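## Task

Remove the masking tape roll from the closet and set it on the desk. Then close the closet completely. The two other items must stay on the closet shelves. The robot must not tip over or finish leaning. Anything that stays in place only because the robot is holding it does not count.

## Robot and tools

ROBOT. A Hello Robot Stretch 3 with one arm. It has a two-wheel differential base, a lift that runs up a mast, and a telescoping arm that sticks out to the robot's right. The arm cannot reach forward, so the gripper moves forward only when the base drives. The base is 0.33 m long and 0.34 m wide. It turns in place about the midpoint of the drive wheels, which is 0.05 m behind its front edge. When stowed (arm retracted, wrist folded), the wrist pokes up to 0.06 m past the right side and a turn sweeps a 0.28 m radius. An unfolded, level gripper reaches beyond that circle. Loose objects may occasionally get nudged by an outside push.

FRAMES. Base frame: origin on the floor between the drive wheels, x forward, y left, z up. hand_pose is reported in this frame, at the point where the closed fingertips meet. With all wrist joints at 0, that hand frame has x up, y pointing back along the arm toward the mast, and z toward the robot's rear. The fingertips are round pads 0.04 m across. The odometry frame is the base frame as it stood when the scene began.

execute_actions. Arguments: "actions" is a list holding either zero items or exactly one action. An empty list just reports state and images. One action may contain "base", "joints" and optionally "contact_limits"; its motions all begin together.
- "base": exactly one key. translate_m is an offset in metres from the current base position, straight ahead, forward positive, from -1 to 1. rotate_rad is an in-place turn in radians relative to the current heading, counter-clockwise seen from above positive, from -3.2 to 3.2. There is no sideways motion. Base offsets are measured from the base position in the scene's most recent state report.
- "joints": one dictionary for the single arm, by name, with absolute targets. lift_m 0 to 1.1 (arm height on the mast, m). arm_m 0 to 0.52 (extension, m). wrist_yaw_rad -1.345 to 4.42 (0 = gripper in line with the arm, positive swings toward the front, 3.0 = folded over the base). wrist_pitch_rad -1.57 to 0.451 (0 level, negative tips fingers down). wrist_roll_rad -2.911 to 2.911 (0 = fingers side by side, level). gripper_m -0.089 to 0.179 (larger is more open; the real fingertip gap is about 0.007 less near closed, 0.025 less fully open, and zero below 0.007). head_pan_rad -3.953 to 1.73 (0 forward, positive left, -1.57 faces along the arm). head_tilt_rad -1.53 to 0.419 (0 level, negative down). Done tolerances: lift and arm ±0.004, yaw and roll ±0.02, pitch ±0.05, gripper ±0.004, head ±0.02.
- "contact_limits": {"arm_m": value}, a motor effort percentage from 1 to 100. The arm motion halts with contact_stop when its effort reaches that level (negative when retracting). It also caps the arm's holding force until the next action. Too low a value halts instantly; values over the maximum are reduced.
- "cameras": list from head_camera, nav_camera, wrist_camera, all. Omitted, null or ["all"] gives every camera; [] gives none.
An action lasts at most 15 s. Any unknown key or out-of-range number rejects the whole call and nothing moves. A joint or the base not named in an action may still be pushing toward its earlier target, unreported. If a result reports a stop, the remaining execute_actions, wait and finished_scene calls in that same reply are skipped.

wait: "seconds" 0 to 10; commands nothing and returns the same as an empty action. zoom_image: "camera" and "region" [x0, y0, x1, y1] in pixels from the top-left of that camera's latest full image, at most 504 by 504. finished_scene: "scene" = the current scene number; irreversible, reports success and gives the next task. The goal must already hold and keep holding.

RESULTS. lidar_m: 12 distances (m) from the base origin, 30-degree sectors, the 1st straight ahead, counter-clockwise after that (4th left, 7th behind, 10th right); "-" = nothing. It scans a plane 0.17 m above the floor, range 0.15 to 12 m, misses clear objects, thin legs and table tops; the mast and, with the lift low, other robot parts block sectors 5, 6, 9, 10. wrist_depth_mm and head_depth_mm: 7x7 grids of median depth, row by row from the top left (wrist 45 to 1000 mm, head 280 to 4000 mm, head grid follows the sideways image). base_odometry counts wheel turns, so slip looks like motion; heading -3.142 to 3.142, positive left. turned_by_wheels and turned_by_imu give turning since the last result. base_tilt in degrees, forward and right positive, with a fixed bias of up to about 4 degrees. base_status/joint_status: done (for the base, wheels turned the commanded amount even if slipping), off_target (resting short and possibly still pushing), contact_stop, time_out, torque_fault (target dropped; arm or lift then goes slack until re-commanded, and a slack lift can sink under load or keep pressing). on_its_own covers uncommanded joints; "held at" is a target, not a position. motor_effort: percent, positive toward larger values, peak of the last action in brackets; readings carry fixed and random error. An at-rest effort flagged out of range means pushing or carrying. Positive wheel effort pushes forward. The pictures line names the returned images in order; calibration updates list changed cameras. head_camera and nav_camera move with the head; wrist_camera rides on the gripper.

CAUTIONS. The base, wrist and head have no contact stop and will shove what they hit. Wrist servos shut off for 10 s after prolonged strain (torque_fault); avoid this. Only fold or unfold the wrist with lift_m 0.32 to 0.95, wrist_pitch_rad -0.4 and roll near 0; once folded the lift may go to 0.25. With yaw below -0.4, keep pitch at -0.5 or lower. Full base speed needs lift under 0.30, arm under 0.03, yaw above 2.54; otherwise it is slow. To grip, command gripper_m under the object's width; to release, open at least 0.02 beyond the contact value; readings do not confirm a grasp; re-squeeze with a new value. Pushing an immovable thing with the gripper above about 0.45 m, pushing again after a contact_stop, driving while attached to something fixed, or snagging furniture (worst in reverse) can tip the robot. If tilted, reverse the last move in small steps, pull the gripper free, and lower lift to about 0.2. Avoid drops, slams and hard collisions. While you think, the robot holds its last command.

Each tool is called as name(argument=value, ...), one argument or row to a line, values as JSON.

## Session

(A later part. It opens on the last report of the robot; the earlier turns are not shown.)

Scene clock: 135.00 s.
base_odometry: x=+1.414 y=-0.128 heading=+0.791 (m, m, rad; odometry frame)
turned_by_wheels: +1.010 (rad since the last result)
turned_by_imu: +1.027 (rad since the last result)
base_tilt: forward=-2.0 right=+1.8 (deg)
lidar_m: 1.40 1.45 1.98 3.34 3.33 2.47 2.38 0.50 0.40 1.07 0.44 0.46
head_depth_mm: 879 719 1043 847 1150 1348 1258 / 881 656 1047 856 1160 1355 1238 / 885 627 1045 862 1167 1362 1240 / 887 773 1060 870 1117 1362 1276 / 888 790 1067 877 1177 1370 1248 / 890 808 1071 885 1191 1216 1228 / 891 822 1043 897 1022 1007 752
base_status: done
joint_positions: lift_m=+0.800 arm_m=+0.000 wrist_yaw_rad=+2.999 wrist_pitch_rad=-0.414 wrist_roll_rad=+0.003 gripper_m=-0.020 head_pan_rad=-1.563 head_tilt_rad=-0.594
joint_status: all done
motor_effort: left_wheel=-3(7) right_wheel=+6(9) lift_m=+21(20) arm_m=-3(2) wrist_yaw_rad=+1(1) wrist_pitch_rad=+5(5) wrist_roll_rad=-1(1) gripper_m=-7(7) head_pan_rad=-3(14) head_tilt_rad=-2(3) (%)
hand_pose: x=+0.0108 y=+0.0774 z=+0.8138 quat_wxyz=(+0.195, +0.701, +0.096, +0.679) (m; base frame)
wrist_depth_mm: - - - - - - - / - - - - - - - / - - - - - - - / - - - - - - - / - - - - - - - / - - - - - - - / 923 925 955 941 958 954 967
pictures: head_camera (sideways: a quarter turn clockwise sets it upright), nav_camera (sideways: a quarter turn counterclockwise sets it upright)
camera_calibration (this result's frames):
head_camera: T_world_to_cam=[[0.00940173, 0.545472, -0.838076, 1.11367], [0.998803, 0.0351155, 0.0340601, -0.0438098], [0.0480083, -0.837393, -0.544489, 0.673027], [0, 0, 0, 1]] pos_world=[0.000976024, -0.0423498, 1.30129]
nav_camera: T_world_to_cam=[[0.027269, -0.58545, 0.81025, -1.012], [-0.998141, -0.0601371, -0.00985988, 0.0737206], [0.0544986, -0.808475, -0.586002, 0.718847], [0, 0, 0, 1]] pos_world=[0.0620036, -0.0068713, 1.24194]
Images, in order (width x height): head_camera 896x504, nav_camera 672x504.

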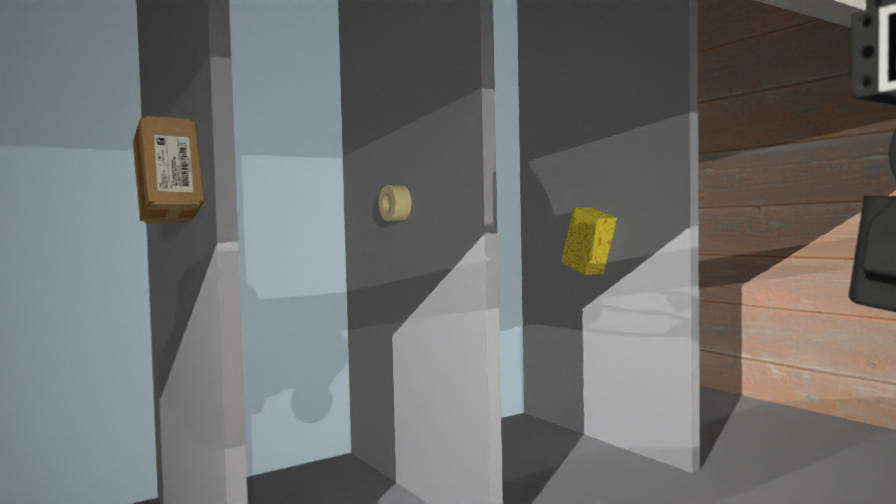

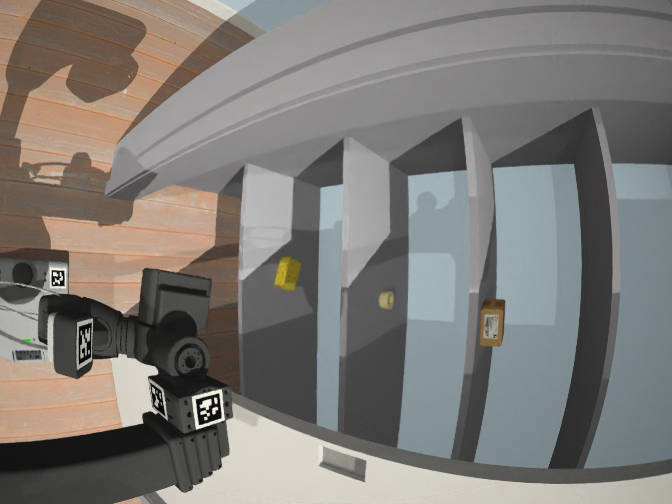

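execute_actions(
  actions=[
    {"joints":{"wrist_yaw_rad":0,"lift_m":0.84}},
  ],
  cameras=[],
)

execute_actions(
  actions=[
    {"joints":{"wrist_pitch_rad":-0.25,"gripper_m":0.13,"arm_m":0.36}},
  ],
)

Scene clock: 139.17 s.
base_odometry: x=+1.414 y=-0.128 heading=+0.791 (m, m, rad; odometry frame)
turned_by_wheels: +0.000 (rad since the last result)
turned_by_imu: +0.001 (rad since the last result)
base_tilt: forward=-1.9 right=+1.9 (deg)
lidar_m: 1.39 1.45 1.99 3.33 3.33 2.47 2.38 0.50 0.40 1.07 0.44 0.46
head_depth_mm: 879 717 1040 847 1155 1346 - / 881 655 1044 852 1159 1353 1291 / 883 626 1053 865 1161 1004 - / 884 772 1059 872 1116 1370 1246 / 889 791 1067 880 1182 1375 1253 / 890 811 1075 886 1195 1216 1231 / 890 821 1038 895 1019 1006 755
base_status: not commanded
joint_positions: lift_m=+0.840 arm_m=+0.000 wrist_yaw_rad=+0.002 wrist_pitch_rad=-0.415 wrist_roll_rad=+0.002 gripper_m=-0.020 head_pan_rad=-1.563 head_tilt_rad=-0.594
joint_status: all done
motor_effort: left_wheel=-3(3) right_wheel=+5(4) lift_m=+33(42) arm_m=-3(3) wrist_yaw_rad=-1(5) wrist_pitch_rad=+6(5) wrist_roll_rad=-1(1) gripper_m=-7(7) head_pan_rad=-3(3) head_tilt_rad=-3(3) (%)
hand_pose: x=-0.0211 y=-0.3700 z=+0.8531 quat_wxyz=(+0.692, +0.146, -0.692, -0.145) (m; base frame)
wrist_depth_mm: 475 586 620 647 694 722 716 / 432 438 453 464 447 465 444 / 487 718 909 920 921 904 910 / 491 721 834 872 895 898 900 / 496 664 696 - 729 728 673 / 512 692 - - - - 188 / 489 754 963 989 992 972 198
pictures: none
No camera images: the call's "cameras" was empty. Leave "cameras" out to get every camera's image.

Scene clock: 143.03 s.
base_odometry: x=+1.414 y=-0.128 heading=+0.791 (m, m, rad; odometry frame)
turned_by_wheels: +0.000 (rad since the last result)
turned_by_imu: +0.001 (rad since the last result)
base_tilt: forward=-2.0 right=+1.8 (deg)
lidar_m: 1.39 1.45 1.98 3.34 3.33 2.46 2.38 0.50 0.40 1.07 0.44 0.46
head_depth_mm: 879 717 1041 881 - 1349 1201 / 882 653 1060 - 1162 1349 1235 / 882 626 1058 - 1148 1357 1240 / 884 768 1058 868 1118 1369 1247 / 890 789 1070 881 1182 1377 1249 / 889 808 1074 884 1193 1216 1235 / 891 825 1044 896 1021 1002 754
base_status: not commanded
joint_positions: lift_m=+0.840 arm_m=+0.360 wrist_yaw_rad=+0.001 wrist_pitch_rad=-0.274 wrist_roll_rad=+0.002 gripper_m=+0.130 head_pan_rad=-1.563 head_tilt_rad=-0.594
joint_status: all done
motor_effort: left_wheel=-3(3) right_wheel=+5(5) lift_m=+33(33) arm_m=+3(2) wrist_yaw_rad=+0(1) wrist_pitch_rad=+9(10) wrist_roll_rad=+0(1) gripper_m=+1(80) head_pan_rad=-3(3) head_tilt_rad=-2(3) (%)
hand_pose: x=-0.0214 y=-0.7449 z=+0.8859 quat_wxyz=(+0.700, +0.097, -0.701, -0.097) (m; base frame)
wrist_depth_mm: 411 416 413 415 413 411 411 / 446 446 447 446 440 445 446 / 401 409 424 436 450 463 461 / 289 293 300 286 313 320 327 / 224 238 231 235 239 256 247 / 187 - 189 191 193 206 199 / - 158 159 161 163 164 167
pictures: head_camera (sideways: a quarter turn clockwise sets it upright), nav_camera (sideways: a quarter turn counterclockwise sets it upright), wrist_camera
camera_calibration (this result's frames):
head_camera: T_world_to_cam=[[0.00946838, 0.545471, -0.838076, 1.11367], [0.998807, 0.0349934, 0.0340601, -0.0438098], [0.047906, -0.837399, -0.544489, 0.673027], [0, 0, 0, 1]] pos_world=[0.000970849, -0.0423491, 1.30129]
nav_camera: T_world_to_cam=[[0.0271975, -0.585453, 0.81025, -1.012], [-0.998149, -0.0600152, -0.00985987, 0.0737206], [0.0543998, -0.808482, -0.586002, 0.718847], [0, 0, 0, 1]] pos_world=[0.0620028, -0.00687814, 1.24194]
wrist_camera: T_world_to_cam=[[-0.999834, 0.00807675, 0.0163559, -0.0333076], [-0.0109339, 0.452363, -0.891767, 1.1521], [-0.0146014, -0.891797, -0.452199, -0.101975], [0, 0, 0, 1]] pos_world=[-0.0221941, -0.611839, 0.981837]
Images, in order (width x height): head_camera 896x504, nav_camera 672x504, wrist_camera 644x364.

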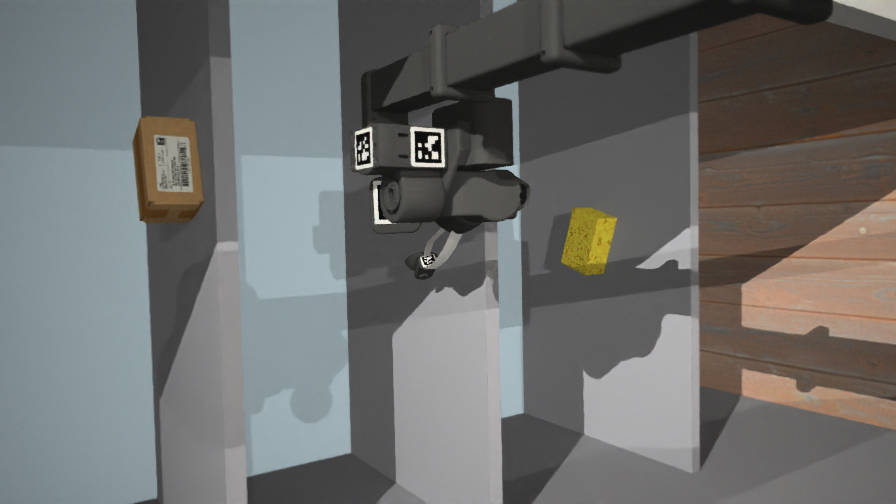

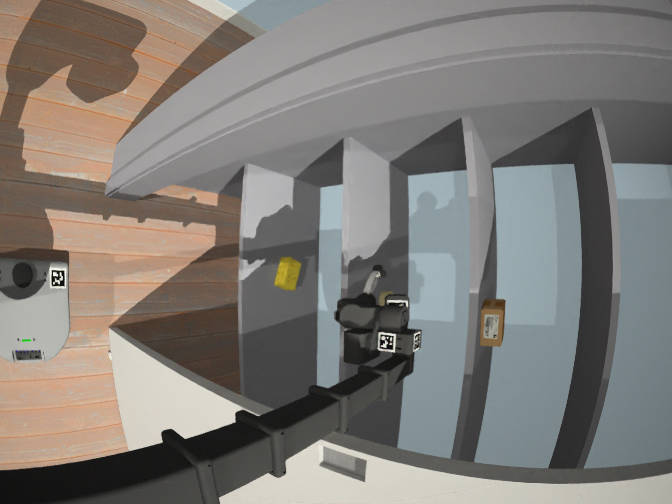

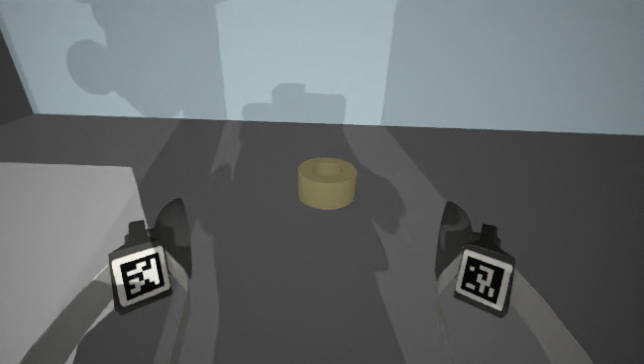

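execute_actions(
  actions=[
    {"base":{"translate_m":-0.008},"joints":{"wrist_pitch_rad":-0.35,"arm_m":0.47,"lift_m":0.843},"contact_limits":{"arm_m":15}},
  ],
  cameras=["wrist_camera","head_camera"],
)

Scene clock: 145.43 s.
base_odometry: x=+1.408 y=-0.134 heading=+0.791 (m, m, rad; odometry frame)
turned_by_wheels: +0.000 (rad since the last result)
turned_by_imu: +0.000 (rad since the last result)
base_tilt: forward=-2.0 right=+1.9 (deg)
lidar_m: 1.40 1.46 1.99 3.33 3.33 2.46 2.37 0.50 0.40 1.07 0.44 0.46
head_depth_mm: 882 715 1045 863 - 1355 1179 / 883 661 1046 817 1159 1351 1234 / 880 626 1047 795 1167 1364 1237 / 887 766 1062 866 1109 1371 1246 / 887 788 1067 877 1185 1376 1254 / 890 807 1074 885 1190 1239 1235 / 891 821 1042 895 1042 1025 818
base_status: done
joint_positions: lift_m=+0.843 arm_m=+0.470 wrist_yaw_rad=+0.000 wrist_pitch_rad=-0.364 wrist_roll_rad=+0.002 gripper_m=+0.130 head_pan_rad=-1.563 head_tilt_rad=-0.594
joint_status: all done
motor_effort: left_wheel=-3(7) right_wheel=+4(8) lift_m=+33(33) arm_m=+3(3) wrist_yaw_rad=+0(0) wrist_pitch_rad=+5(9) wrist_roll_rad=+0(1) gripper_m=+0(0) head_pan_rad=-2(3) head_tilt_rad=-1(2) (%)
contact_limits: arm_m 15 (drawing in: default 24, maximum 40; extending or still: default 34, maximum 55)
hand_pose: x=-0.0214 y=-0.8456 z=+0.8677 quat_wxyz=(+0.695, +0.128, -0.696, -0.128) (m; base frame)
wrist_depth_mm: 316 318 318 315 317 316 315 / 343 345 345 346 344 343 343 / 311 315 325 330 338 352 358 / 236 242 246 251 255 260 267 / 194 202 199 166 203 216 211 / 163 - 166 164 170 179 175 / - 141 143 145 146 147 150
pictures: head_camera (sideways: a quarter turn clockwise sets it upright), wrist_camera
camera_calibration (this result's frames):
head_camera: T_world_to_cam=[[0.00946903, 0.545471, -0.838076, 1.11367], [0.998807, 0.0349923, 0.0340601, -0.0438098], [0.047905, -0.837399, -0.544489, 0.673027], [0, 0, 0, 1]] pos_world=[0.000970799, -0.0423491, 1.30129]
wrist_camera: T_world_to_cam=[[-0.999832, 0.00667762, 0.0170653, -0.0340242], [-0.0109204, 0.530714, -0.847481, 1.20923], [-0.0147159, -0.847525, -0.530552, -0.0946124], [0, 0, 0, 1]] pos_world=[-0.0222055, -0.721712, 0.97518]
Images, in order (width x height): head_camera 896x504, wrist_camera 644x364.

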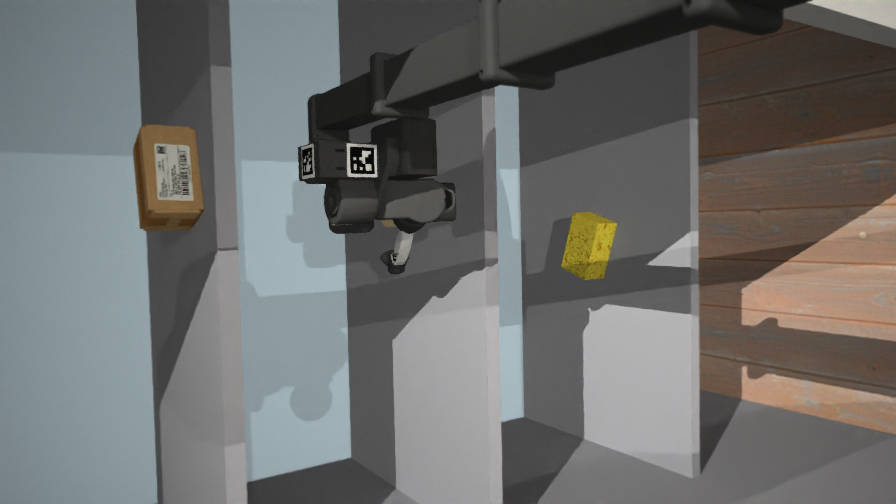

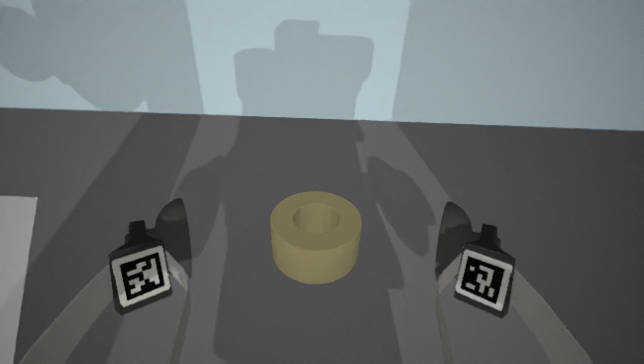

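execute_actions(
  actions=[
    {"joints":{"arm_m":0.49,"lift_m":0.836}},
  ],
  cameras=[],
)

execute_actions(
  actions=[
    {"joints":{"gripper_m":0.02}},
  ],
  cameras=["wrist_camera"],
)

execute_actions(
  actions=[
    {"joints":{"lift_m":0.87}},
  ],
  cameras=["wrist_camera"],
)

Scene clock: 146.80 s.
base_odometry: x=+1.408 y=-0.134 heading=+0.791 (m, m, rad; odometry frame)
turned_by_wheels: +0.000 (rad since the last result)
turned_by_imu: +0.000 (rad since the last result)
base_tilt: forward=-2.0 right=+1.8 (deg)
lidar_m: 1.40 1.46 1.99 3.31 3.33 2.46 2.37 0.50 0.39 1.07 0.44 0.46
head_depth_mm: 880 716 1042 865 - 1354 1201 / 881 726 1046 803 1153 1358 1233 / 883 625 1047 797 1167 1367 1243 / 884 766 1055 870 1114 1371 1247 / 886 789 1071 878 1179 1371 1253 / 888 809 1074 886 1191 1240 1236 / 892 825 1038 893 1044 1024 819
base_status: not commanded
joint_positions: lift_m=+0.836 arm_m=+0.490 wrist_yaw_rad=+0.000 wrist_pitch_rad=-0.363 wrist_roll_rad=+0.002 gripper_m=+0.130 head_pan_rad=-1.563 head_tilt_rad=-0.594
joint_status: all done
motor_effort: left_wheel=-2(3) right_wheel=+4(4) lift_m=+19(30) arm_m=+3(3) wrist_yaw_rad=+0(0) wrist_pitch_rad=+5(5) wrist_roll_rad=+0(1) gripper_m=+0(1) head_pan_rad=-3(3) head_tilt_rad=-2(2) (%)
hand_pose: x=-0.0214 y=-0.8657 z=+0.8617 quat_wxyz=(+0.695, +0.128, -0.696, -0.128) (m; base frame)
wrist_depth_mm: 301 297 298 296 298 298 296 / 325 323 325 326 323 325 325 / 299 304 310 319 327 335 340 / 229 233 237 241 244 249 255 / 185 195 189 165 196 207 203 / 157 - 159 143 163 173 168 / - 136 137 139 140 141 144
pictures: none
No camera images: the call's "cameras" was empty. Leave "cameras" out to get every camera's image.

Scene clock: 148.40 s.
base_odometry: x=+1.408 y=-0.134 heading=+0.791 (m, m, rad; odometry frame)
turned_by_wheels: +0.000 (rad since the last result)
turned_by_imu: +0.001 (rad since the last result)
base_tilt: forward=-1.9 right=+1.9 (deg)
lidar_m: 1.40 1.46 1.99 3.34 3.33 2.46 2.37 0.50 0.40 1.07 0.44 0.46
head_depth_mm: 877 716 1043 864 - 1351 1177 / 882 662 1044 801 1159 1362 1234 / 881 627 1044 795 1172 1364 1235 / 885 768 1056 866 1121 1366 1244 / 886 793 1071 879 1180 1376 1253 / 888 808 1072 887 1195 1250 1231 / 888 827 1040 899 1042 1025 818
base_status: not commanded
joint_positions: lift_m=+0.836 arm_m=+0.490 wrist_yaw_rad=+0.005 wrist_pitch_rad=-0.356 wrist_roll_rad=+0.002 gripper_m=+0.021 head_pan_rad=-1.563 head_tilt_rad=-0.594
joint_status: all done
motor_effort: left_wheel=-1(2) right_wheel=+0(4) lift_m=+19(19) arm_m=+3(4) wrist_yaw_rad=-3(3) wrist_pitch_rad=+2(5) wrist_roll_rad=+0(0) gripper_m=-11(86) head_pan_rad=-3(3) head_tilt_rad=-3(1) (%)
hand_pose: x=-0.0205 y=-0.8665 z=+0.8632 quat_wxyz=(+0.696, +0.127, -0.696, -0.124) (m; base frame)
wrist_depth_mm: 299 299 299 298 297 296 295 / 325 326 325 323 323 323 321 / 304 309 317 324 334 341 338 / 231 235 240 244 249 254 259 / 188 190 200 166 204 202 204 / 157 159 151 141 160 167 169 / 136 137 138 140 141 143 144
pictures: wrist_camera
camera_calibration (this result's frames):
wrist_camera: T_world_to_cam=[[-0.999852, 0.00276747, 0.0170019, -0.0362037], [-0.0130292, 0.52413, -0.851538, 1.21424], [-0.0112678, -0.851633, -0.524017, -0.12382], [0, 0, 0, 1]] pos_world=[-0.021773, -0.74177, 0.969705]
Images, in order (width x height): wrist_camera 644x364.

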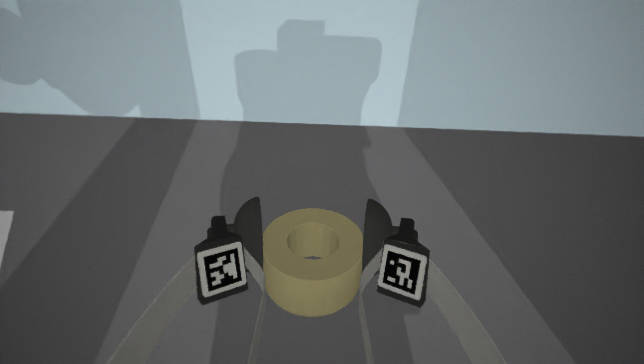

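Scene clock: 149.50 s.
base_odometry: x=+1.408 y=-0.134 heading=+0.791 (m, m, rad; odometry frame)
turned_by_wheels: +0.000 (rad since the last result)
turned_by_imu: +0.000 (rad since the last result)
base_tilt: forward=-2.0 right=+1.8 (deg)
lidar_m: 1.40 1.45 2.00 3.31 3.33 2.46 2.37 0.50 0.39 1.07 0.45 0.46
head_depth_mm: 876 718 1045 - 1121 1366 1179 / 877 662 1031 853 1157 1359 1228 / 882 625 - 826 1170 1357 1236 / 884 765 1059 868 1119 1372 1245 / 887 788 1071 877 1182 1375 1255 / 890 808 1074 885 1192 1250 1234 / 892 823 1045 895 1041 1025 819
base_status: not commanded
joint_positions: lift_m=+0.870 arm_m=+0.490 wrist_yaw_rad=+0.002 wrist_pitch_rad=-0.366 wrist_roll_rad=+0.002 gripper_m=+0.020 head_pan_rad=-1.563 head_tilt_rad=-0.594
joint_status: all done
motor_effort: left_wheel=-2(2) right_wheel=+4(3) lift_m=+33(38) arm_m=+3(3) wrist_yaw_rad=-1(3) wrist_pitch_rad=+6(7) wrist_roll_rad=+0(0) gripper_m=-11(11) head_pan_rad=-3(3) head_tilt_rad=-2(3) (%)
hand_pose: x=-0.0211 y=-0.8653 z=+0.8941 quat_wxyz=(+0.695, +0.130, -0.695, -0.129) (m; base frame)
wrist_depth_mm: 300 298 298 298 296 296 297 / 328 326 324 324 324 322 322 / 348 351 349 351 353 356 357 / 282 288 291 296 303 307 315 / 230 233 244 166 252 247 250 / 193 195 186 142 195 205 208 / 166 168 170 172 174 176 178
pictures: wrist_camera
camera_calibration (this result's frames):
wrist_camera: T_world_to_cam=[[-0.99984, 0.00527837, 0.0170845, -0.035259], [-0.0116435, 0.532947, -0.846069, 1.24271], [-0.013571, -0.846132, -0.5328, -0.0940719], [0, 0, 0, 1]] pos_world=[-0.0220606, -0.741707, 1.0019]
Images, in order (width x height): wrist_camera 644x364.

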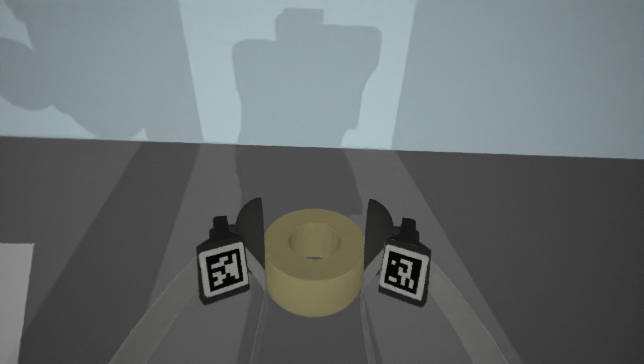

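execute_actions(
  actions=[
    {"joints":{"arm_m":0,"wrist_pitch_rad":-0.4,"gripper_m":0.01}},
  ],
  cameras=[],
)

execute_actions(
  actions=[
    {"joints":{"wrist_yaw_rad":3.0}},
  ],
  cameras=[],
)

execute_actions(
  actions=[
    {"base":{"rotate_rad":1.97},"joints":{"lift_m":0.29,"head_pan_rad":0,"head_tilt_rad":-0.4}},
  ],
  cameras=["wrist_camera","nav_camera"],
)

execute_actions(
  actions=[
    {"base":{"translate_m":1.0}},
  ],
  cameras=[],
)

execute_actions(
  actions=[
    {"base":{"translate_m":1.0}},
  ],
)

Scene clock: 155.50 s.
base_odometry: x=+1.408 y=-0.134 heading=+0.791 (m, m, rad; odometry frame)
turned_by_wheels: +0.000 (rad since the last result)
turned_by_imu: +0.001 (rad since the last result)
base_tilt: forward=-1.9 right=+1.8 (deg)
lidar_m: 1.40 1.46 2.00 3.34 3.30 2.46 2.37 0.50 0.40 1.07 0.45 0.46
head_depth_mm: 878 718 1041 846 1152 1202 - / 881 728 1043 857 1161 1026 - / 881 625 1048 863 1170 - - / 884 767 1062 868 1115 1374 1248 / 884 790 1072 878 1181 1381 1252 / 890 810 1074 887 1191 1242 1236 / 891 823 1043 892 1044 1025 818
base_status: not commanded
joint_positions: lift_m=+0.870 arm_m=+0.000 wrist_yaw_rad=+0.001 wrist_pitch_rad=-0.417 wrist_roll_rad=+0.002 gripper_m=+0.011 head_pan_rad=-1.563 head_tilt_rad=-0.594
joint_status: all done
motor_effort: left_wheel=-2(2) right_wheel=+4(3) lift_m=+33(33) arm_m=-3(3) wrist_yaw_rad=-1(1) wrist_pitch_rad=+6(5) wrist_roll_rad=+0(0) gripper_m=-13(58) head_pan_rad=-3(3) head_tilt_rad=-2(2) (%)
hand_pose: x=-0.0214 y=-0.3697 z=+0.8826 quat_wxyz=(+0.691, +0.147, -0.692, -0.147) (m; base frame)
wrist_depth_mm: 490 656 719 727 718 737 743 / 445 453 469 483 499 515 536 / 497 745 919 903 903 903 888 / 499 751 903 899 937 947 933 / 507 700 773 166 769 778 180 / 510 662 - 141 - 696 179 / 523 705 - - - 245 196
pictures: none
No camera images: the call's "cameras" was empty. Leave "cameras" out to get every camera's image.

Scene clock: 158.00 s.
base_odometry: x=+1.408 y=-0.134 heading=+0.791 (m, m, rad; odometry frame)
turned_by_wheels: +0.000 (rad since the last result)
turned_by_imu: +0.001 (rad since the last result)
base_tilt: forward=-2.0 right=+1.9 (deg)
lidar_m: 1.40 1.46 2.00 3.34 3.34 2.46 2.37 0.50 0.40 1.07 0.44 0.46
head_depth_mm: 881 718 1045 848 1157 1208 - / 882 730 1044 855 1156 1356 - / 885 625 1046 863 1170 1362 - / 886 769 1062 872 1115 1369 - / 888 790 1072 880 1184 1375 1284 / 890 812 1074 885 1194 1246 1238 / 892 819 1044 895 1043 1027 822
base_status: not commanded
joint_positions: lift_m=+0.870 arm_m=+0.000 wrist_yaw_rad=+2.998 wrist_pitch_rad=-0.417 wrist_roll_rad=+0.002 gripper_m=+0.011 head_pan_rad=-1.563 head_tilt_rad=-0.594
joint_status: all done
motor_effort: left_wheel=-2(2) right_wheel=+4(4) lift_m=+33(33) arm_m=-3(3) wrist_yaw_rad=+1(3) wrist_pitch_rad=+6(6) wrist_roll_rad=+0(0) gripper_m=-13(13) head_pan_rad=-3(3) head_tilt_rad=-2(2) (%)
hand_pose: x=+0.0109 y=+0.0771 z=+0.8826 quat_wxyz=(+0.196, +0.701, +0.096, +0.679) (m; base frame)
wrist_depth_mm: - - - - - - - / - - - - - - - / - - - - - - - / - - - - - - - / - - - 166 - - - / - - - 142 - - - / 976 - - - - - -
pictures: none
No camera images: the call's "cameras" was empty. Leave "cameras" out to get every camera's image.

Scene clock: 164.10 s.
base_odometry: x=+1.408 y=-0.134 heading=+2.761 (m, m, rad; odometry frame)
turned_by_wheels: +1.970 (rad since the last result)
turned_by_imu: +2.003 (rad since the last result)
base_tilt: forward=-2.0 right=+1.8 (deg)
lidar_m: 3.31 2.55 2.37 0.57 0.40 1.07 0.49 0.44 1.40 1.42 1.79 3.69
head_depth_mm: 3077 3257 3453 3304 2257 1719 1391 / 3195 3349 3625 3309 2266 1738 1400 / 3315 3520 3783 3341 2294 1742 1402 / 3463 3664 - 3395 2309 1754 1406 / 3600 3894 - 3435 2325 1754 1416 / 3484 3615 3800 3501 2345 1766 1423 / 3070 3153 3236 3227 2333 1775 1420
base_status: done
joint_positions: lift_m=+0.290 arm_m=+0.000 wrist_yaw_rad=+2.998 wrist_pitch_rad=-0.417 wrist_roll_rad=+0.002 gripper_m=+0.011 head_pan_rad=-0.007 head_tilt_rad=-0.409
joint_status: all done
motor_effort: left_wheel=-3(7) right_wheel=+4(9) lift_m=+21(29) arm_m=-2(3) wrist_yaw_rad=+2(2) wrist_pitch_rad=+7(7) wrist_roll_rad=-1(0) gripper_m=-13(13) head_pan_rad=+2(29) head_tilt_rad=+4(17) (%)
hand_pose: x=+0.0108 y=+0.0770 z=+0.3032 quat_wxyz=(+0.196, +0.701, +0.097, +0.679) (m; base frame)
wrist_depth_mm: 331 - 653 - - - - / 344 - 721 - - - - / 371 418 776 899 930 935 999 / 616 450 699 706 724 733 749 / 549 480 - 166 612 589 603 / 473 494 - 140 479 503 505 / - - - - 428 434 439
pictures: nav_camera (sideways: a quarter turn counterclockwise sets it upright), wrist_camera
camera_calibration (this result's frames):
nav_camera: T_world_to_cam=[[0.426811, 0.0197316, 0.904126, -1.13686], [0.0463125, -0.998927, -0.0000621786, 0.054595], [0.903154, 0.0418988, -0.427267, 0.507137], [0, 0, 0, 1]] pos_world=[0.0246723, 0.0557201, 1.24455]
wrist_camera: T_world_to_cam=[[0.988691, -0.148947, 0.0174327, -0.00795746], [-0.0715673, -0.570789, -0.817972, 0.31805], [0.131785, 0.807474, -0.574994, 0.272729], [0, 0, 0, 1]] pos_world=[-0.00531215, -0.0398676, 0.417112]
Images, in order (width x height): nav_camera 672x504, wrist_camera 644x364.

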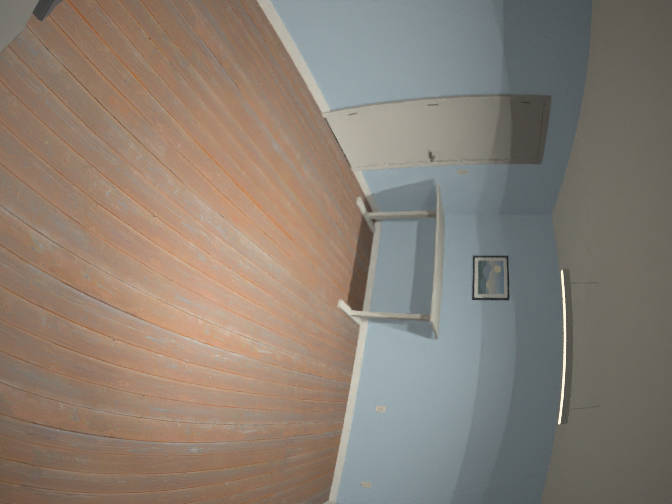

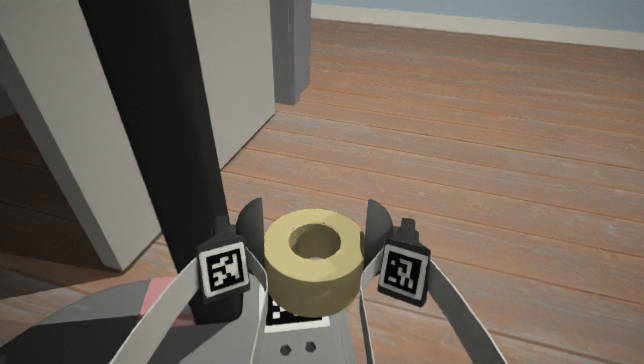

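Scene clock: 169.20 s.
base_odometry: x=+0.480 y=+0.238 heading=+2.761 (m, m, rad; odometry frame)
turned_by_wheels: +0.000 (rad since the last result)
turned_by_imu: +0.002 (rad since the last result)
base_tilt: forward=-2.0 right=+1.8 (deg)
lidar_m: 2.32 2.12 1.97 1.99 1.35 1.27 1.29 1.94 1.80 1.83 2.31 2.78
head_depth_mm: 2291 2435 2597 2744 2267 1718 1388 / 2373 2522 2639 2854 2277 1725 1388 / 2467 2652 2832 2996 2287 1738 1399 / 2584 2775 2928 3179 2330 1756 1410 / 2708 2922 3108 3252 2325 1764 1415 / 2785 2959 2993 3079 2348 1771 1419 / 2538 2595 2670 2763 2369 1785 1431
base_status: done
joint_positions: lift_m=+0.290 arm_m=+0.000 wrist_yaw_rad=+2.999 wrist_pitch_rad=-0.417 wrist_roll_rad=+0.002 gripper_m=+0.011 head_pan_rad=-0.007 head_tilt_rad=-0.408
joint_status: not commanded
motor_effort: left_wheel=-3(8) right_wheel=+4(12) lift_m=+21(20) arm_m=-2(2) wrist_yaw_rad=+1(1) wrist_pitch_rad=+7(7) wrist_roll_rad=-1(1) gripper_m=-13(13) head_pan_rad=+2(2) head_tilt_rad=+2(3) (%)
hand_pose: x=+0.0107 y=+0.0771 z=+0.3032 quat_wxyz=(+0.196, +0.701, +0.097, +0.679) (m; base frame)
wrist_depth_mm: - - - - - - - / - - - - - - - / 851 856 879 899 914 956 963 / 662 673 690 712 717 725 730 / 556 565 - 166 610 600 606 / 472 497 - 141 475 504 507 / - - - - 424 438 439
pictures: none
No camera images: the call's "cameras" was empty. Leave "cameras" out to get every camera's image.

Scene clock: 174.30 s.
base_odometry: x=-0.449 y=+0.609 heading=+2.761 (m, m, rad; odometry frame)
turned_by_wheels: +0.000 (rad since the last result)
turned_by_imu: +0.002 (rad since the last result)
base_tilt: forward=-2.0 right=+1.8 (deg)
lidar_m: 1.88 1.67 1.54 1.59 2.01 2.17 2.23 2.38 2.20 2.23 2.00 1.36
head_depth_mm: 1516 1614 1667 1340 1986 1586 1359 / 1568 1688 1696 1931 2067 1733 1400 / 1624 1759 1722 2027 2157 1741 1404 / 1695 1832 1757 2150 2226 1745 1414 / 1789 1922 1785 2270 2338 1763 1414 / 1870 2032 1828 2437 2235 1763 1417 / 1942 2057 1872 2086 2172 1775 1425
base_status: done
joint_positions: lift_m=+0.290 arm_m=+0.000 wrist_yaw_rad=+2.999 wrist_pitch_rad=-0.417 wrist_roll_rad=+0.002 gripper_m=+0.011 head_pan_rad=-0.007 head_tilt_rad=-0.408
joint_status: not commanded
motor_effort: left_wheel=-3(8) right_wheel=+5(12) lift_m=+20(20) arm_m=-2(3) wrist_yaw_rad=+1(1) wrist_pitch_rad=+6(7) wrist_roll_rad=-1(0) gripper_m=-13(13) head_pan_rad=+2(2) head_tilt_rad=+3(3) (%)
hand_pose: x=+0.0107 y=+0.0771 z=+0.3032 quat_wxyz=(+0.196, +0.701, +0.097, +0.679) (m; base frame)
wrist_depth_mm: - - - - - - - / - - - - - - - / 846 847 886 907 912 962 989 / 663 678 695 706 725 730 749 / 551 566 - 166 614 593 603 / 475 493 - 141 479 507 509 / - - - - 427 434 436
pictures: head_camera (sideways: a quarter turn clockwise sets it upright), nav_camera (sideways: a quarter turn counterclockwise sets it upright), wrist_camera
camera_calibration (this result's frames):
head_camera: T_world_to_cam=[[-0.380906, 0.0162873, -0.92447, 1.22874], [-0.0262421, 0.999252, 0.0284173, -0.0302182], [0.924241, 0.0350843, -0.380194, 0.4539], [0, 0, 0, 1]] pos_world=[0.0477289, -0.00574212, 1.30936]
nav_camera: T_world_to_cam=[[0.42587, 0.0197603, 0.904568, -1.13743], [0.0463645, -0.998925, -0.0000068123, 0.0545226], [0.903596, 0.0419427, -0.426328, 0.505913], [0, 0, 0, 1]] pos_world=[0.0247289, 0.0557206, 1.24457]
wrist_camera: T_world_to_cam=[[0.988791, -0.148287, 0.0174324, -0.00785939], [-0.071187, -0.570839, -0.81797, 0.318047], [0.131246, 0.80756, -0.574997, 0.27273], [0, 0, 0, 1]] pos_world=[-0.00538244, -0.039857, 0.417109]
Images, in order (width x height): head_camera 896x504, nav_camera 672x504, wrist_camera 644x364.

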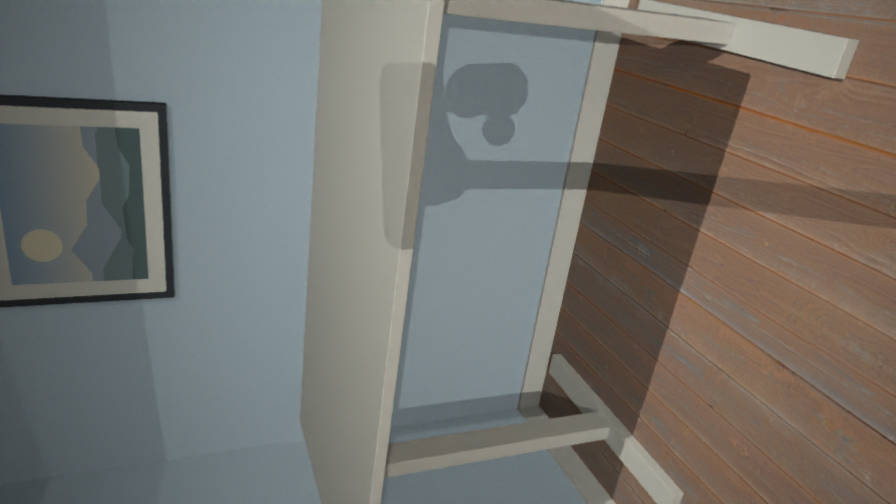

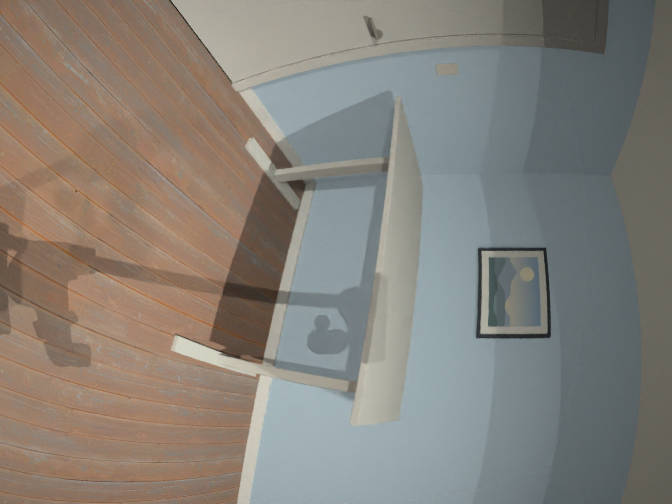

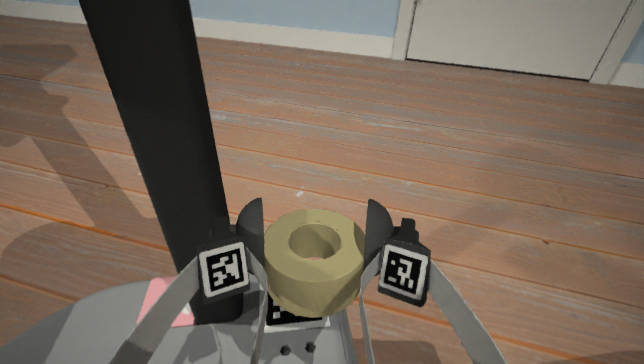

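execute_actions(
  actions=[
    {"base":{"translate_m":0.55}},
  ],
  cameras=[],
)

execute_actions(
  actions=[
    {"base":{"rotate_rad":1.12},"joints":{"lift_m":0.94,"head_pan_rad":-1.57,"head_tilt_rad":-0.6}},
  ],
  cameras=["head_camera","nav_camera"],
)

Scene clock: 178.23 s.
base_odometry: x=-0.959 y=+0.814 heading=+2.761 (m, m, rad; odometry frame)
turned_by_wheels: +0.000 (rad since the last result)
turned_by_imu: +0.001 (rad since the last result)
base_tilt: forward=-2.0 right=+1.8 (deg)
lidar_m: 1.36 1.40 1.33 1.35 1.73 2.67 2.75 2.60 2.42 2.17 1.45 0.86
head_depth_mm: 1085 1157 1239 894 615 1555 1397 / 1117 1212 1282 904 618 1620 1398 / 1164 1264 1343 919 653 1677 1407 / 1214 1316 1411 925 691 1751 1404 / 1275 1389 1476 936 732 1767 1415 / 1351 1457 1555 944 1888 1768 1419 / 1420 1534 1643 953 1923 1627 1428
base_status: done
joint_positions: lift_m=+0.290 arm_m=+0.000 wrist_yaw_rad=+2.999 wrist_pitch_rad=-0.417 wrist_roll_rad=+0.002 gripper_m=+0.011 head_pan_rad=-0.007 head_tilt_rad=-0.408
joint_status: not commanded
motor_effort: left_wheel=-3(8) right_wheel=+5(11) lift_m=+21(21) arm_m=-3(2) wrist_yaw_rad=+1(1) wrist_pitch_rad=+7(7) wrist_roll_rad=+0(0) gripper_m=-14(13) head_pan_rad=+2(2) head_tilt_rad=+3(2) (%)
hand_pose: x=+0.0106 y=+0.0771 z=+0.3032 quat_wxyz=(+0.196, +0.701, +0.097, +0.679) (m; base frame)
wrist_depth_mm: - - - - - - - / - - - - - - - / 851 844 876 908 925 931 977 / 671 676 697 708 715 725 748 / 549 561 - 166 611 590 606 / 473 494 - 142 478 502 501 / - - - - 431 437 440
pictures: none
No camera images: the call's "cameras" was empty. Leave "cameras" out to get every camera's image.

Scene clock: 184.97 s.
base_odometry: x=-0.959 y=+0.814 heading=-2.403 (m, m, rad; odometry frame)
turned_by_wheels: +1.120 (rad since the last result)
turned_by_imu: +1.139 (rad since the last result)
base_tilt: forward=-2.0 right=+1.9 (deg)
lidar_m: 1.33 1.37 1.85 2.68 2.78 2.55 2.42 1.98 1.41 0.86 1.38 1.40
head_depth_mm: 1126 1236 987 614 1710 - - / 1117 1215 875 619 1713 - - / 1118 1214 889 624 1647 - - / 1121 1209 899 630 1701 - - / 1116 1216 910 635 1724 1609 - / 1120 1229 921 641 1730 1489 1265 / 1122 1225 934 647 1721 1507 1269
base_status: done
joint_positions: lift_m=+0.940 arm_m=+0.000 wrist_yaw_rad=+2.999 wrist_pitch_rad=-0.418 wrist_roll_rad=+0.002 gripper_m=+0.011 head_pan_rad=-1.563 head_tilt_rad=-0.593
joint_status: all done
motor_effort: left_wheel=-2(10) right_wheel=+5(10) lift_m=+33(37) arm_m=-2(2) wrist_yaw_rad=+1(1) wrist_pitch_rad=+7(7) wrist_roll_rad=+0(1) gripper_m=-13(13) head_pan_rad=-3(30) head_tilt_rad=-3(14) (%)
hand_pose: x=+0.0106 y=+0.0770 z=+0.9525 quat_wxyz=(+0.196, +0.701, +0.097, +0.679) (m; base frame)
wrist_depth_mm: - - - - - - - / - - - - - - - / - - - - - - - / - - - - - - - / - - - 166 - - - / - - - 141 - - - / - - - - - - -
pictures: head_camera (sideways: a quarter turn clockwise sets it upright), nav_camera (sideways: a quarter turn counterclockwise sets it upright)
camera_calibration (this result's frames):
head_camera: T_world_to_cam=[[0.00935895, 0.545041, -0.838357, 1.11404], [0.9988, 0.0352176, 0.034046, -0.0437914], [0.0480814, -0.837669, -0.544057, 0.672465], [0, 0, 0, 1]] pos_world=[0.000979611, -0.0423505, 1.30131]
nav_camera: T_world_to_cam=[[0.0273153, -0.58503, 0.810551, -1.01239], [-0.998136, -0.0602267, -0.00983292, 0.0736854], [0.0545694, -0.808772, -0.585585, 0.718304], [0, 0, 0, 1]] pos_world=[0.0620044, -0.00689743, 1.24195]
Images, in order (width x height): head_camera 896x504, nav_camera 672x504.

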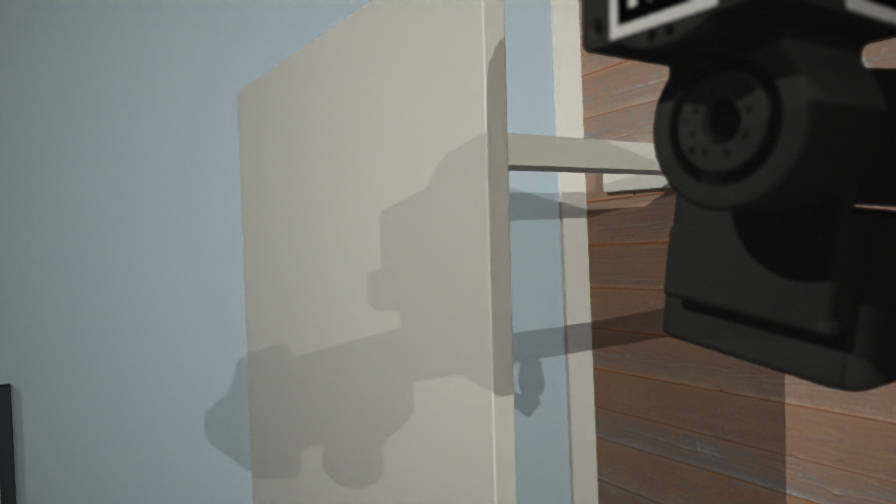

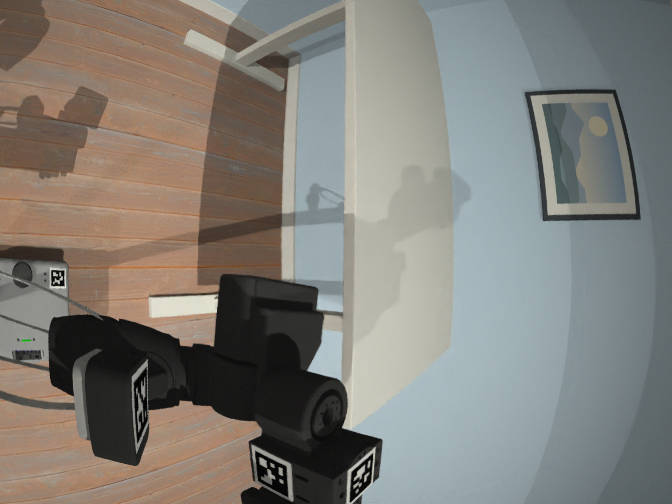

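execute_actions(
  actions=[
    {"joints":{"wrist_yaw_rad":0}},
  ],
  cameras=[],
)

execute_actions(
  actions=[
    {"joints":{"lift_m":0.995,"wrist_pitch_rad":-0.34}},
  ],
  cameras=[],
)

execute_actions(
  actions=[
    {"joints":{"arm_m":0.27}},
  ],
  cameras=["wrist_camera"],
)

Scene clock: 187.90 s.
base_odometry: x=-0.959 y=+0.814 heading=-2.403 (m, m, rad; odometry frame)
turned_by_wheels: +0.000 (rad since the last result)
turned_by_imu: +0.001 (rad since the last result)
base_tilt: forward=-2.0 right=+1.9 (deg)
lidar_m: 1.33 1.37 1.85 2.68 2.78 2.53 2.42 1.98 1.41 0.86 1.38 1.39
head_depth_mm: 1124 1234 991 615 1715 - - / 1120 1216 879 619 1706 - - / 1120 1217 892 624 1668 - - / 1115 1215 901 630 1708 1478 1242 / 1115 1212 913 636 1710 1488 1252 / 1117 1225 924 641 1731 1495 1260 / 1114 1230 936 648 1737 1493 1263
base_status: not commanded
joint_positions: lift_m=+0.940 arm_m=+0.000 wrist_yaw_rad=+0.002 wrist_pitch_rad=-0.418 wrist_roll_rad=+0.002 gripper_m=+0.011 head_pan_rad=-1.563 head_tilt_rad=-0.593
joint_status: all done
motor_effort: left_wheel=-3(3) right_wheel=+5(5) lift_m=+33(33) arm_m=-3(3) wrist_yaw_rad=-1(4) wrist_pitch_rad=+7(7) wrist_roll_rad=-1(0) gripper_m=-13(13) head_pan_rad=-3(3) head_tilt_rad=-3(2) (%)
hand_pose: x=-0.0211 y=-0.3696 z=+0.9525 quat_wxyz=(+0.691, +0.147, -0.692, -0.146) (m; base frame)
wrist_depth_mm: 513 532 564 579 614 - - / 327 337 346 357 366 413 - / 284 283 283 289 290 291 - / - - - - - - - / - - - 166 - - - / - - - 141 - - - / - - - - - - -
pictures: none
No camera images: the call's "cameras" was empty. Leave "cameras" out to get every camera's image.

Scene clock: 189.23 s.
base_odometry: x=-0.959 y=+0.814 heading=-2.403 (m, m, rad; odometry frame)
turned_by_wheels: +0.000 (rad since the last result)
turned_by_imu: +0.000 (rad since the last result)
base_tilt: forward=-1.9 right=+1.9 (deg)
lidar_m: 1.33 1.37 1.85 2.68 2.79 2.54 2.42 1.98 1.41 0.86 1.38 1.40
head_depth_mm: 1122 1235 988 628 - - - / 1126 1216 878 648 - - - / 1120 1216 886 684 - - - / 1119 1214 896 656 1744 1439 1249 / 1119 1215 911 634 1713 1484 1249 / 1117 1229 922 641 1723 1491 1256 / 1118 1233 933 647 1725 1510 1262
base_status: not commanded
joint_positions: lift_m=+0.995 arm_m=+0.000 wrist_yaw_rad=+0.002 wrist_pitch_rad=-0.366 wrist_roll_rad=+0.002 gripper_m=+0.011 head_pan_rad=-1.563 head_tilt_rad=-0.593
joint_status: all done
motor_effort: left_wheel=-3(3) right_wheel=+5(4) lift_m=+33(32) arm_m=-3(3) wrist_yaw_rad=-1(1) wrist_pitch_rad=+10(12) wrist_roll_rad=+0(0) gripper_m=-13(13) head_pan_rad=-3(3) head_tilt_rad=-2(3) (%)
hand_pose: x=-0.0211 y=-0.3758 z=+1.0192 quat_wxyz=(+0.695, +0.129, -0.695, -0.129) (m; base frame)
wrist_depth_mm: 931 959 988 969 996 - - / 582 590 611 628 707 - - / 402 411 419 434 445 - - / 321 319 320 324 334 339 - / - - - 166 - - - / - - - 141 - - - / - - - - - - -
pictures: none
No camera images: the call's "cameras" was empty. Leave "cameras" out to get every camera's image.

Scene clock: 192.43 s.
base_odometry: x=-0.959 y=+0.814 heading=-2.403 (m, m, rad; odometry frame)
turned_by_wheels: +0.000 (rad since the last result)
turned_by_imu: +0.001 (rad since the last result)
base_tilt: forward=-2.0 right=+1.9 (deg)
lidar_m: 1.33 1.37 1.85 2.68 2.78 2.54 2.42 1.98 1.41 0.86 1.38 1.40
head_depth_mm: 1124 1200 843 611 1703 1456 1227 / 1122 1199 - 606 1690 1465 1231 / 1120 1215 - 597 1648 1363 1234 / 1116 1216 897 630 1709 1479 1247 / 1119 1211 911 636 1713 1486 1255 / 1115 1225 924 640 1724 1487 1255 / 1114 1229 932 646 1718 1508 1266
base_status: not commanded
joint_positions: lift_m=+0.995 arm_m=+0.270 wrist_yaw_rad=+0.001 wrist_pitch_rad=-0.366 wrist_roll_rad=+0.002 gripper_m=+0.011 head_pan_rad=-1.563 head_tilt_rad=-0.593
joint_status: all done
motor_effort: left_wheel=-3(3) right_wheel=+5(5) lift_m=+33(33) arm_m=+3(4) wrist_yaw_rad=+0(1) wrist_pitch_rad=+10(10) wrist_roll_rad=+0(0) gripper_m=-14(13) head_pan_rad=-3(3) head_tilt_rad=-2(4) (%)
hand_pose: x=-0.0214 y=-0.6454 z=+1.0192 quat_wxyz=(+0.695, +0.129, -0.696, -0.129) (m; base frame)
wrist_depth_mm: 725 731 733 746 756 745 767 / 577 589 608 630 716 833 833 / 398 406 416 428 436 890 899 / 307 312 318 324 330 338 - / 248 252 264 166 274 267 - / 210 214 202 141 213 223 225 / 181 183 184 186 189 192 192
pictures: wrist_camera
camera_calibration (this result's frames):
wrist_camera: T_world_to_cam=[[-0.999832, 0.00657528, 0.0171309, -0.0380689], [-0.0110013, 0.532391, -0.846427, 1.2314], [-0.0146858, -0.846473, -0.532229, 0.157866], [0, 0, 0, 1]] pos_world=[-0.0221972, -0.521706, 1.12696]
Images, in order (width x height): wrist_camera 644x364.

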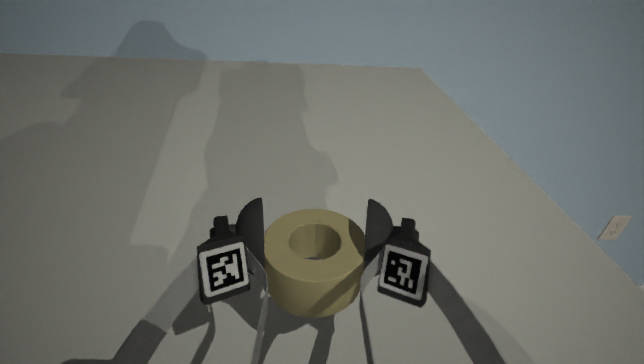

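execute_actions(
  actions=[
    {"joints":{"lift_m":0.952}},
  ],
  cameras=[],
)

Scene clock: 193.83 s.
base_odometry: x=-0.959 y=+0.814 heading=-2.403 (m, m, rad; odometry frame)
turned_by_wheels: +0.000 (rad since the last result)
turned_by_imu: +0.000 (rad since the last result)
base_tilt: forward=-2.0 right=+1.8 (deg)
lidar_m: 1.33 1.37 1.85 2.68 2.78 2.54 2.42 1.99 1.41 0.86 1.38 1.40
head_depth_mm: 1122 1242 - 590 1713 1458 1230 / 1119 1223 - 580 1712 1456 1235 / 1118 1215 - 581 1651 1369 1231 / 1118 1216 906 606 1717 1481 1240 / 1117 1219 911 635 1711 1479 1252 / 1118 1229 920 640 1734 1499 1260 / 1115 1230 931 648 1718 1499 1262
base_status: not commanded
joint_positions: lift_m=+0.952 arm_m=+0.270 wrist_yaw_rad=+0.001 wrist_pitch_rad=-0.366 wrist_roll_rad=+0.002 gripper_m=+0.011 head_pan_rad=-1.563 head_tilt_rad=-0.593
joint_status: all done
motor_effort: left_wheel=-3(3) right_wheel=+4(5) lift_m=+21(23) arm_m=+3(3) wrist_yaw_rad=+0(0) wrist_pitch_rad=+10(10) wrist_roll_rad=+0(0) gripper_m=-13(13) head_pan_rad=-3(3) head_tilt_rad=-2(2) (%)
hand_pose: x=-0.0214 y=-0.6454 z=+0.9769 quat_wxyz=(+0.695, +0.129, -0.696, -0.129) (m; base frame)
wrist_depth_mm: 706 717 734 723 755 762 760 / 433 452 462 477 497 810 822 / 307 311 320 325 335 346 929 / 235 238 243 247 251 257 288 / 191 193 203 166 210 205 208 / 160 162 154 142 162 170 172 / 139 139 141 142 144 146 147
pictures: none
No camera images: the call's "cameras" was empty. Leave "cameras" out to get every camera's image.

Within ~2 mm. Release.

execute_actions(
  actions=[
    {"joints":{"lift_m":0.95,"gripper_m":0.11}},
  ],
  cameras=[],
)

execute_actions(
  actions=[
    {"joints":{"arm_m":0,"lift_m":0.96}},
  ],
  cameras=["wrist_camera"],
)

execute_actions(
  actions=[
    {"joints":{"wrist_yaw_rad":3.0,"wrist_pitch_rad":-0.4,"gripper_m":-0.02,"lift_m":0.9}},
  ],
  cameras=[],
)

Scene clock: 195.60 s.
base_odometry: x=-0.959 y=+0.814 heading=-2.403 (m, m, rad; odometry frame)
turned_by_wheels: +0.000 (rad since the last result)
turned_by_imu: +0.000 (rad since the last result)
base_tilt: forward=-2.0 right=+1.9 (deg)
lidar_m: 1.33 1.37 1.85 2.68 2.78 2.55 2.42 1.99 1.41 0.86 1.38 1.40
head_depth_mm: 1117 1232 - 590 1710 1463 1229 / 1121 1222 - 581 1701 1465 1227 / 1118 1217 - 583 1654 1363 1232 / 1124 1206 906 606 1705 1478 1243 / 1118 1212 913 635 1715 1487 1247 / 1114 1234 920 642 1729 1493 1254 / 1113 1227 934 647 1730 1507 1266
base_status: not commanded
joint_positions: lift_m=+0.950 arm_m=+0.270 wrist_yaw_rad=+0.001 wrist_pitch_rad=-0.364 wrist_roll_rad=+0.002 gripper_m=+0.110 head_pan_rad=-1.563 head_tilt_rad=-0.593
joint_status: all done
motor_effort: left_wheel=-3(3) right_wheel=+5(5) lift_m=+20(26) arm_m=+3(3) wrist_yaw_rad=+0(0) wrist_pitch_rad=+9(10) wrist_roll_rad=+0(0) gripper_m=+0(81) head_pan_rad=-3(2) head_tilt_rad=-2(1) (%)
hand_pose: x=-0.0214 y=-0.6456 z=+0.9752 quat_wxyz=(+0.695, +0.128, -0.696, -0.128) (m; base frame)
wrist_depth_mm: 703 729 726 737 751 760 759 / 435 445 461 480 494 828 830 / 301 310 316 323 330 340 902 / 231 237 240 243 248 255 273 / 188 197 193 167 198 204 206 / 158 159 157 144 165 174 171 / - 137 139 141 143 143 145
pictures: none
No camera images: the call's "cameras" was empty. Leave "cameras" out to get every camera's image.

Scene clock: 198.80 s.
base_odometry: x=-0.959 y=+0.814 heading=-2.403 (m, m, rad; odometry frame)
turned_by_wheels: +0.000 (rad since the last result)
turned_by_imu: +0.001 (rad since the last result)
base_tilt: forward=-2.0 right=+1.8 (deg)
lidar_m: 1.33 1.37 1.86 2.68 2.79 2.54 2.43 1.99 1.41 0.86 1.39 1.40
head_depth_mm: 1120 1238 986 614 1689 - - / 1122 1214 875 620 - - - / 1121 1215 888 625 - - - / 1122 1211 903 629 1670 1474 1243 / 1115 1210 910 637 1711 1486 1251 / 1114 1230 924 642 1732 1492 1261 / 1116 1229 934 647 1725 1502 1262
base_status: not commanded
joint_positions: lift_m=+0.960 arm_m=+0.000 wrist_yaw_rad=+0.000 wrist_pitch_rad=-0.363 wrist_roll_rad=+0.002 gripper_m=+0.110 head_pan_rad=-1.563 head_tilt_rad=-0.593
joint_status: all done
motor_effort: left_wheel=-3(3) right_wheel=+5(5) lift_m=+33(35) arm_m=-3(3) wrist_yaw_rad=+0(0) wrist_pitch_rad=+9(10) wrist_roll_rad=+0(0) gripper_m=+1(0) head_pan_rad=-3(3) head_tilt_rad=-2(3) (%)
hand_pose: x=-0.0214 y=-0.3762 z=+0.9848 quat_wxyz=(+0.695, +0.128, -0.696, -0.128) (m; base frame)
wrist_depth_mm: 837 887 973 955 989 - - / 470 486 501 518 533 - - / 327 334 341 348 357 390 - / - - - 308 305 307 - / - - - - - - - / - - - - - - - / - - - - - - -
pictures: wrist_camera
camera_calibration (this result's frames):
wrist_camera: T_world_to_cam=[[-0.999831, 0.00666505, 0.0171131, -0.0392092], [-0.0109752, 0.530278, -0.847753, 1.05943], [-0.014725, -0.847798, -0.530115, 0.364881], [0, 0, 0, 1]] pos_world=[-0.0222022, -0.252188, 1.09224]
Images, in order (width x height): wrist_camera 644x364.

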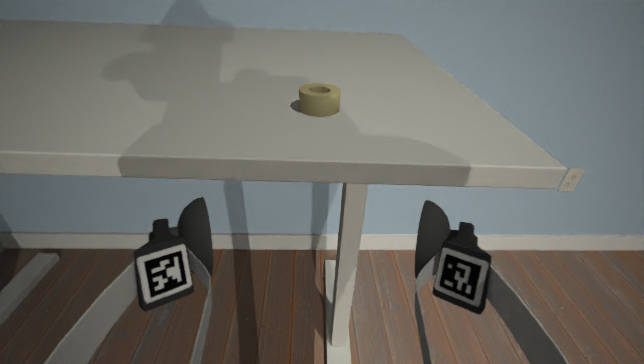

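Scene clock: 201.30 s.
base_odometry: x=-0.959 y=+0.814 heading=-2.403 (m, m, rad; odometry frame)
turned_by_wheels: +0.000 (rad since the last result)
turned_by_imu: +0.001 (rad since the last result)
base_tilt: forward=-1.9 right=+1.8 (deg)
lidar_m: 1.33 1.37 1.85 2.68 2.80 2.53 2.42 1.98 1.41 0.86 1.39 1.39
head_depth_mm: 1122 1234 992 614 1702 1559 - / 1122 1222 878 621 1713 1501 - / 1118 1217 887 625 1654 1394 - / 1117 1213 903 630 1712 1516 - / 1120 1217 910 636 1723 1520 - / 1116 1228 923 642 1736 1491 1262 / 1116 1231 936 647 1731 1509 1267
base_status: not commanded
joint_positions: lift_m=+0.900 arm_m=+0.000 wrist_yaw_rad=+2.998 wrist_pitch_rad=-0.414 wrist_roll_rad=+0.002 gripper_m=-0.020 head_pan_rad=-1.563 head_tilt_rad=-0.593
joint_status: all done
motor_effort: left_wheel=-3(3) right_wheel=+5(5) lift_m=+20(31) arm_m=-2(3) wrist_yaw_rad=+1(5) wrist_pitch_rad=+5(8) wrist_roll_rad=+0(0) gripper_m=-7(82) head_pan_rad=-3(3) head_tilt_rad=-2(2) (%)
hand_pose: x=+0.0108 y=+0.0775 z=+0.9139 quat_wxyz=(+0.195, +0.701, +0.095, +0.679) (m; base frame)
wrist_depth_mm: - - - - - - - / - - - - - - - / - - - - - - - / - - - - - - - / - - - - - - - / - - - - - - - / - - - - - - -
pictures: none
No camera images: the call's "cameras" was empty. Leave "cameras" out to get every camera's image.


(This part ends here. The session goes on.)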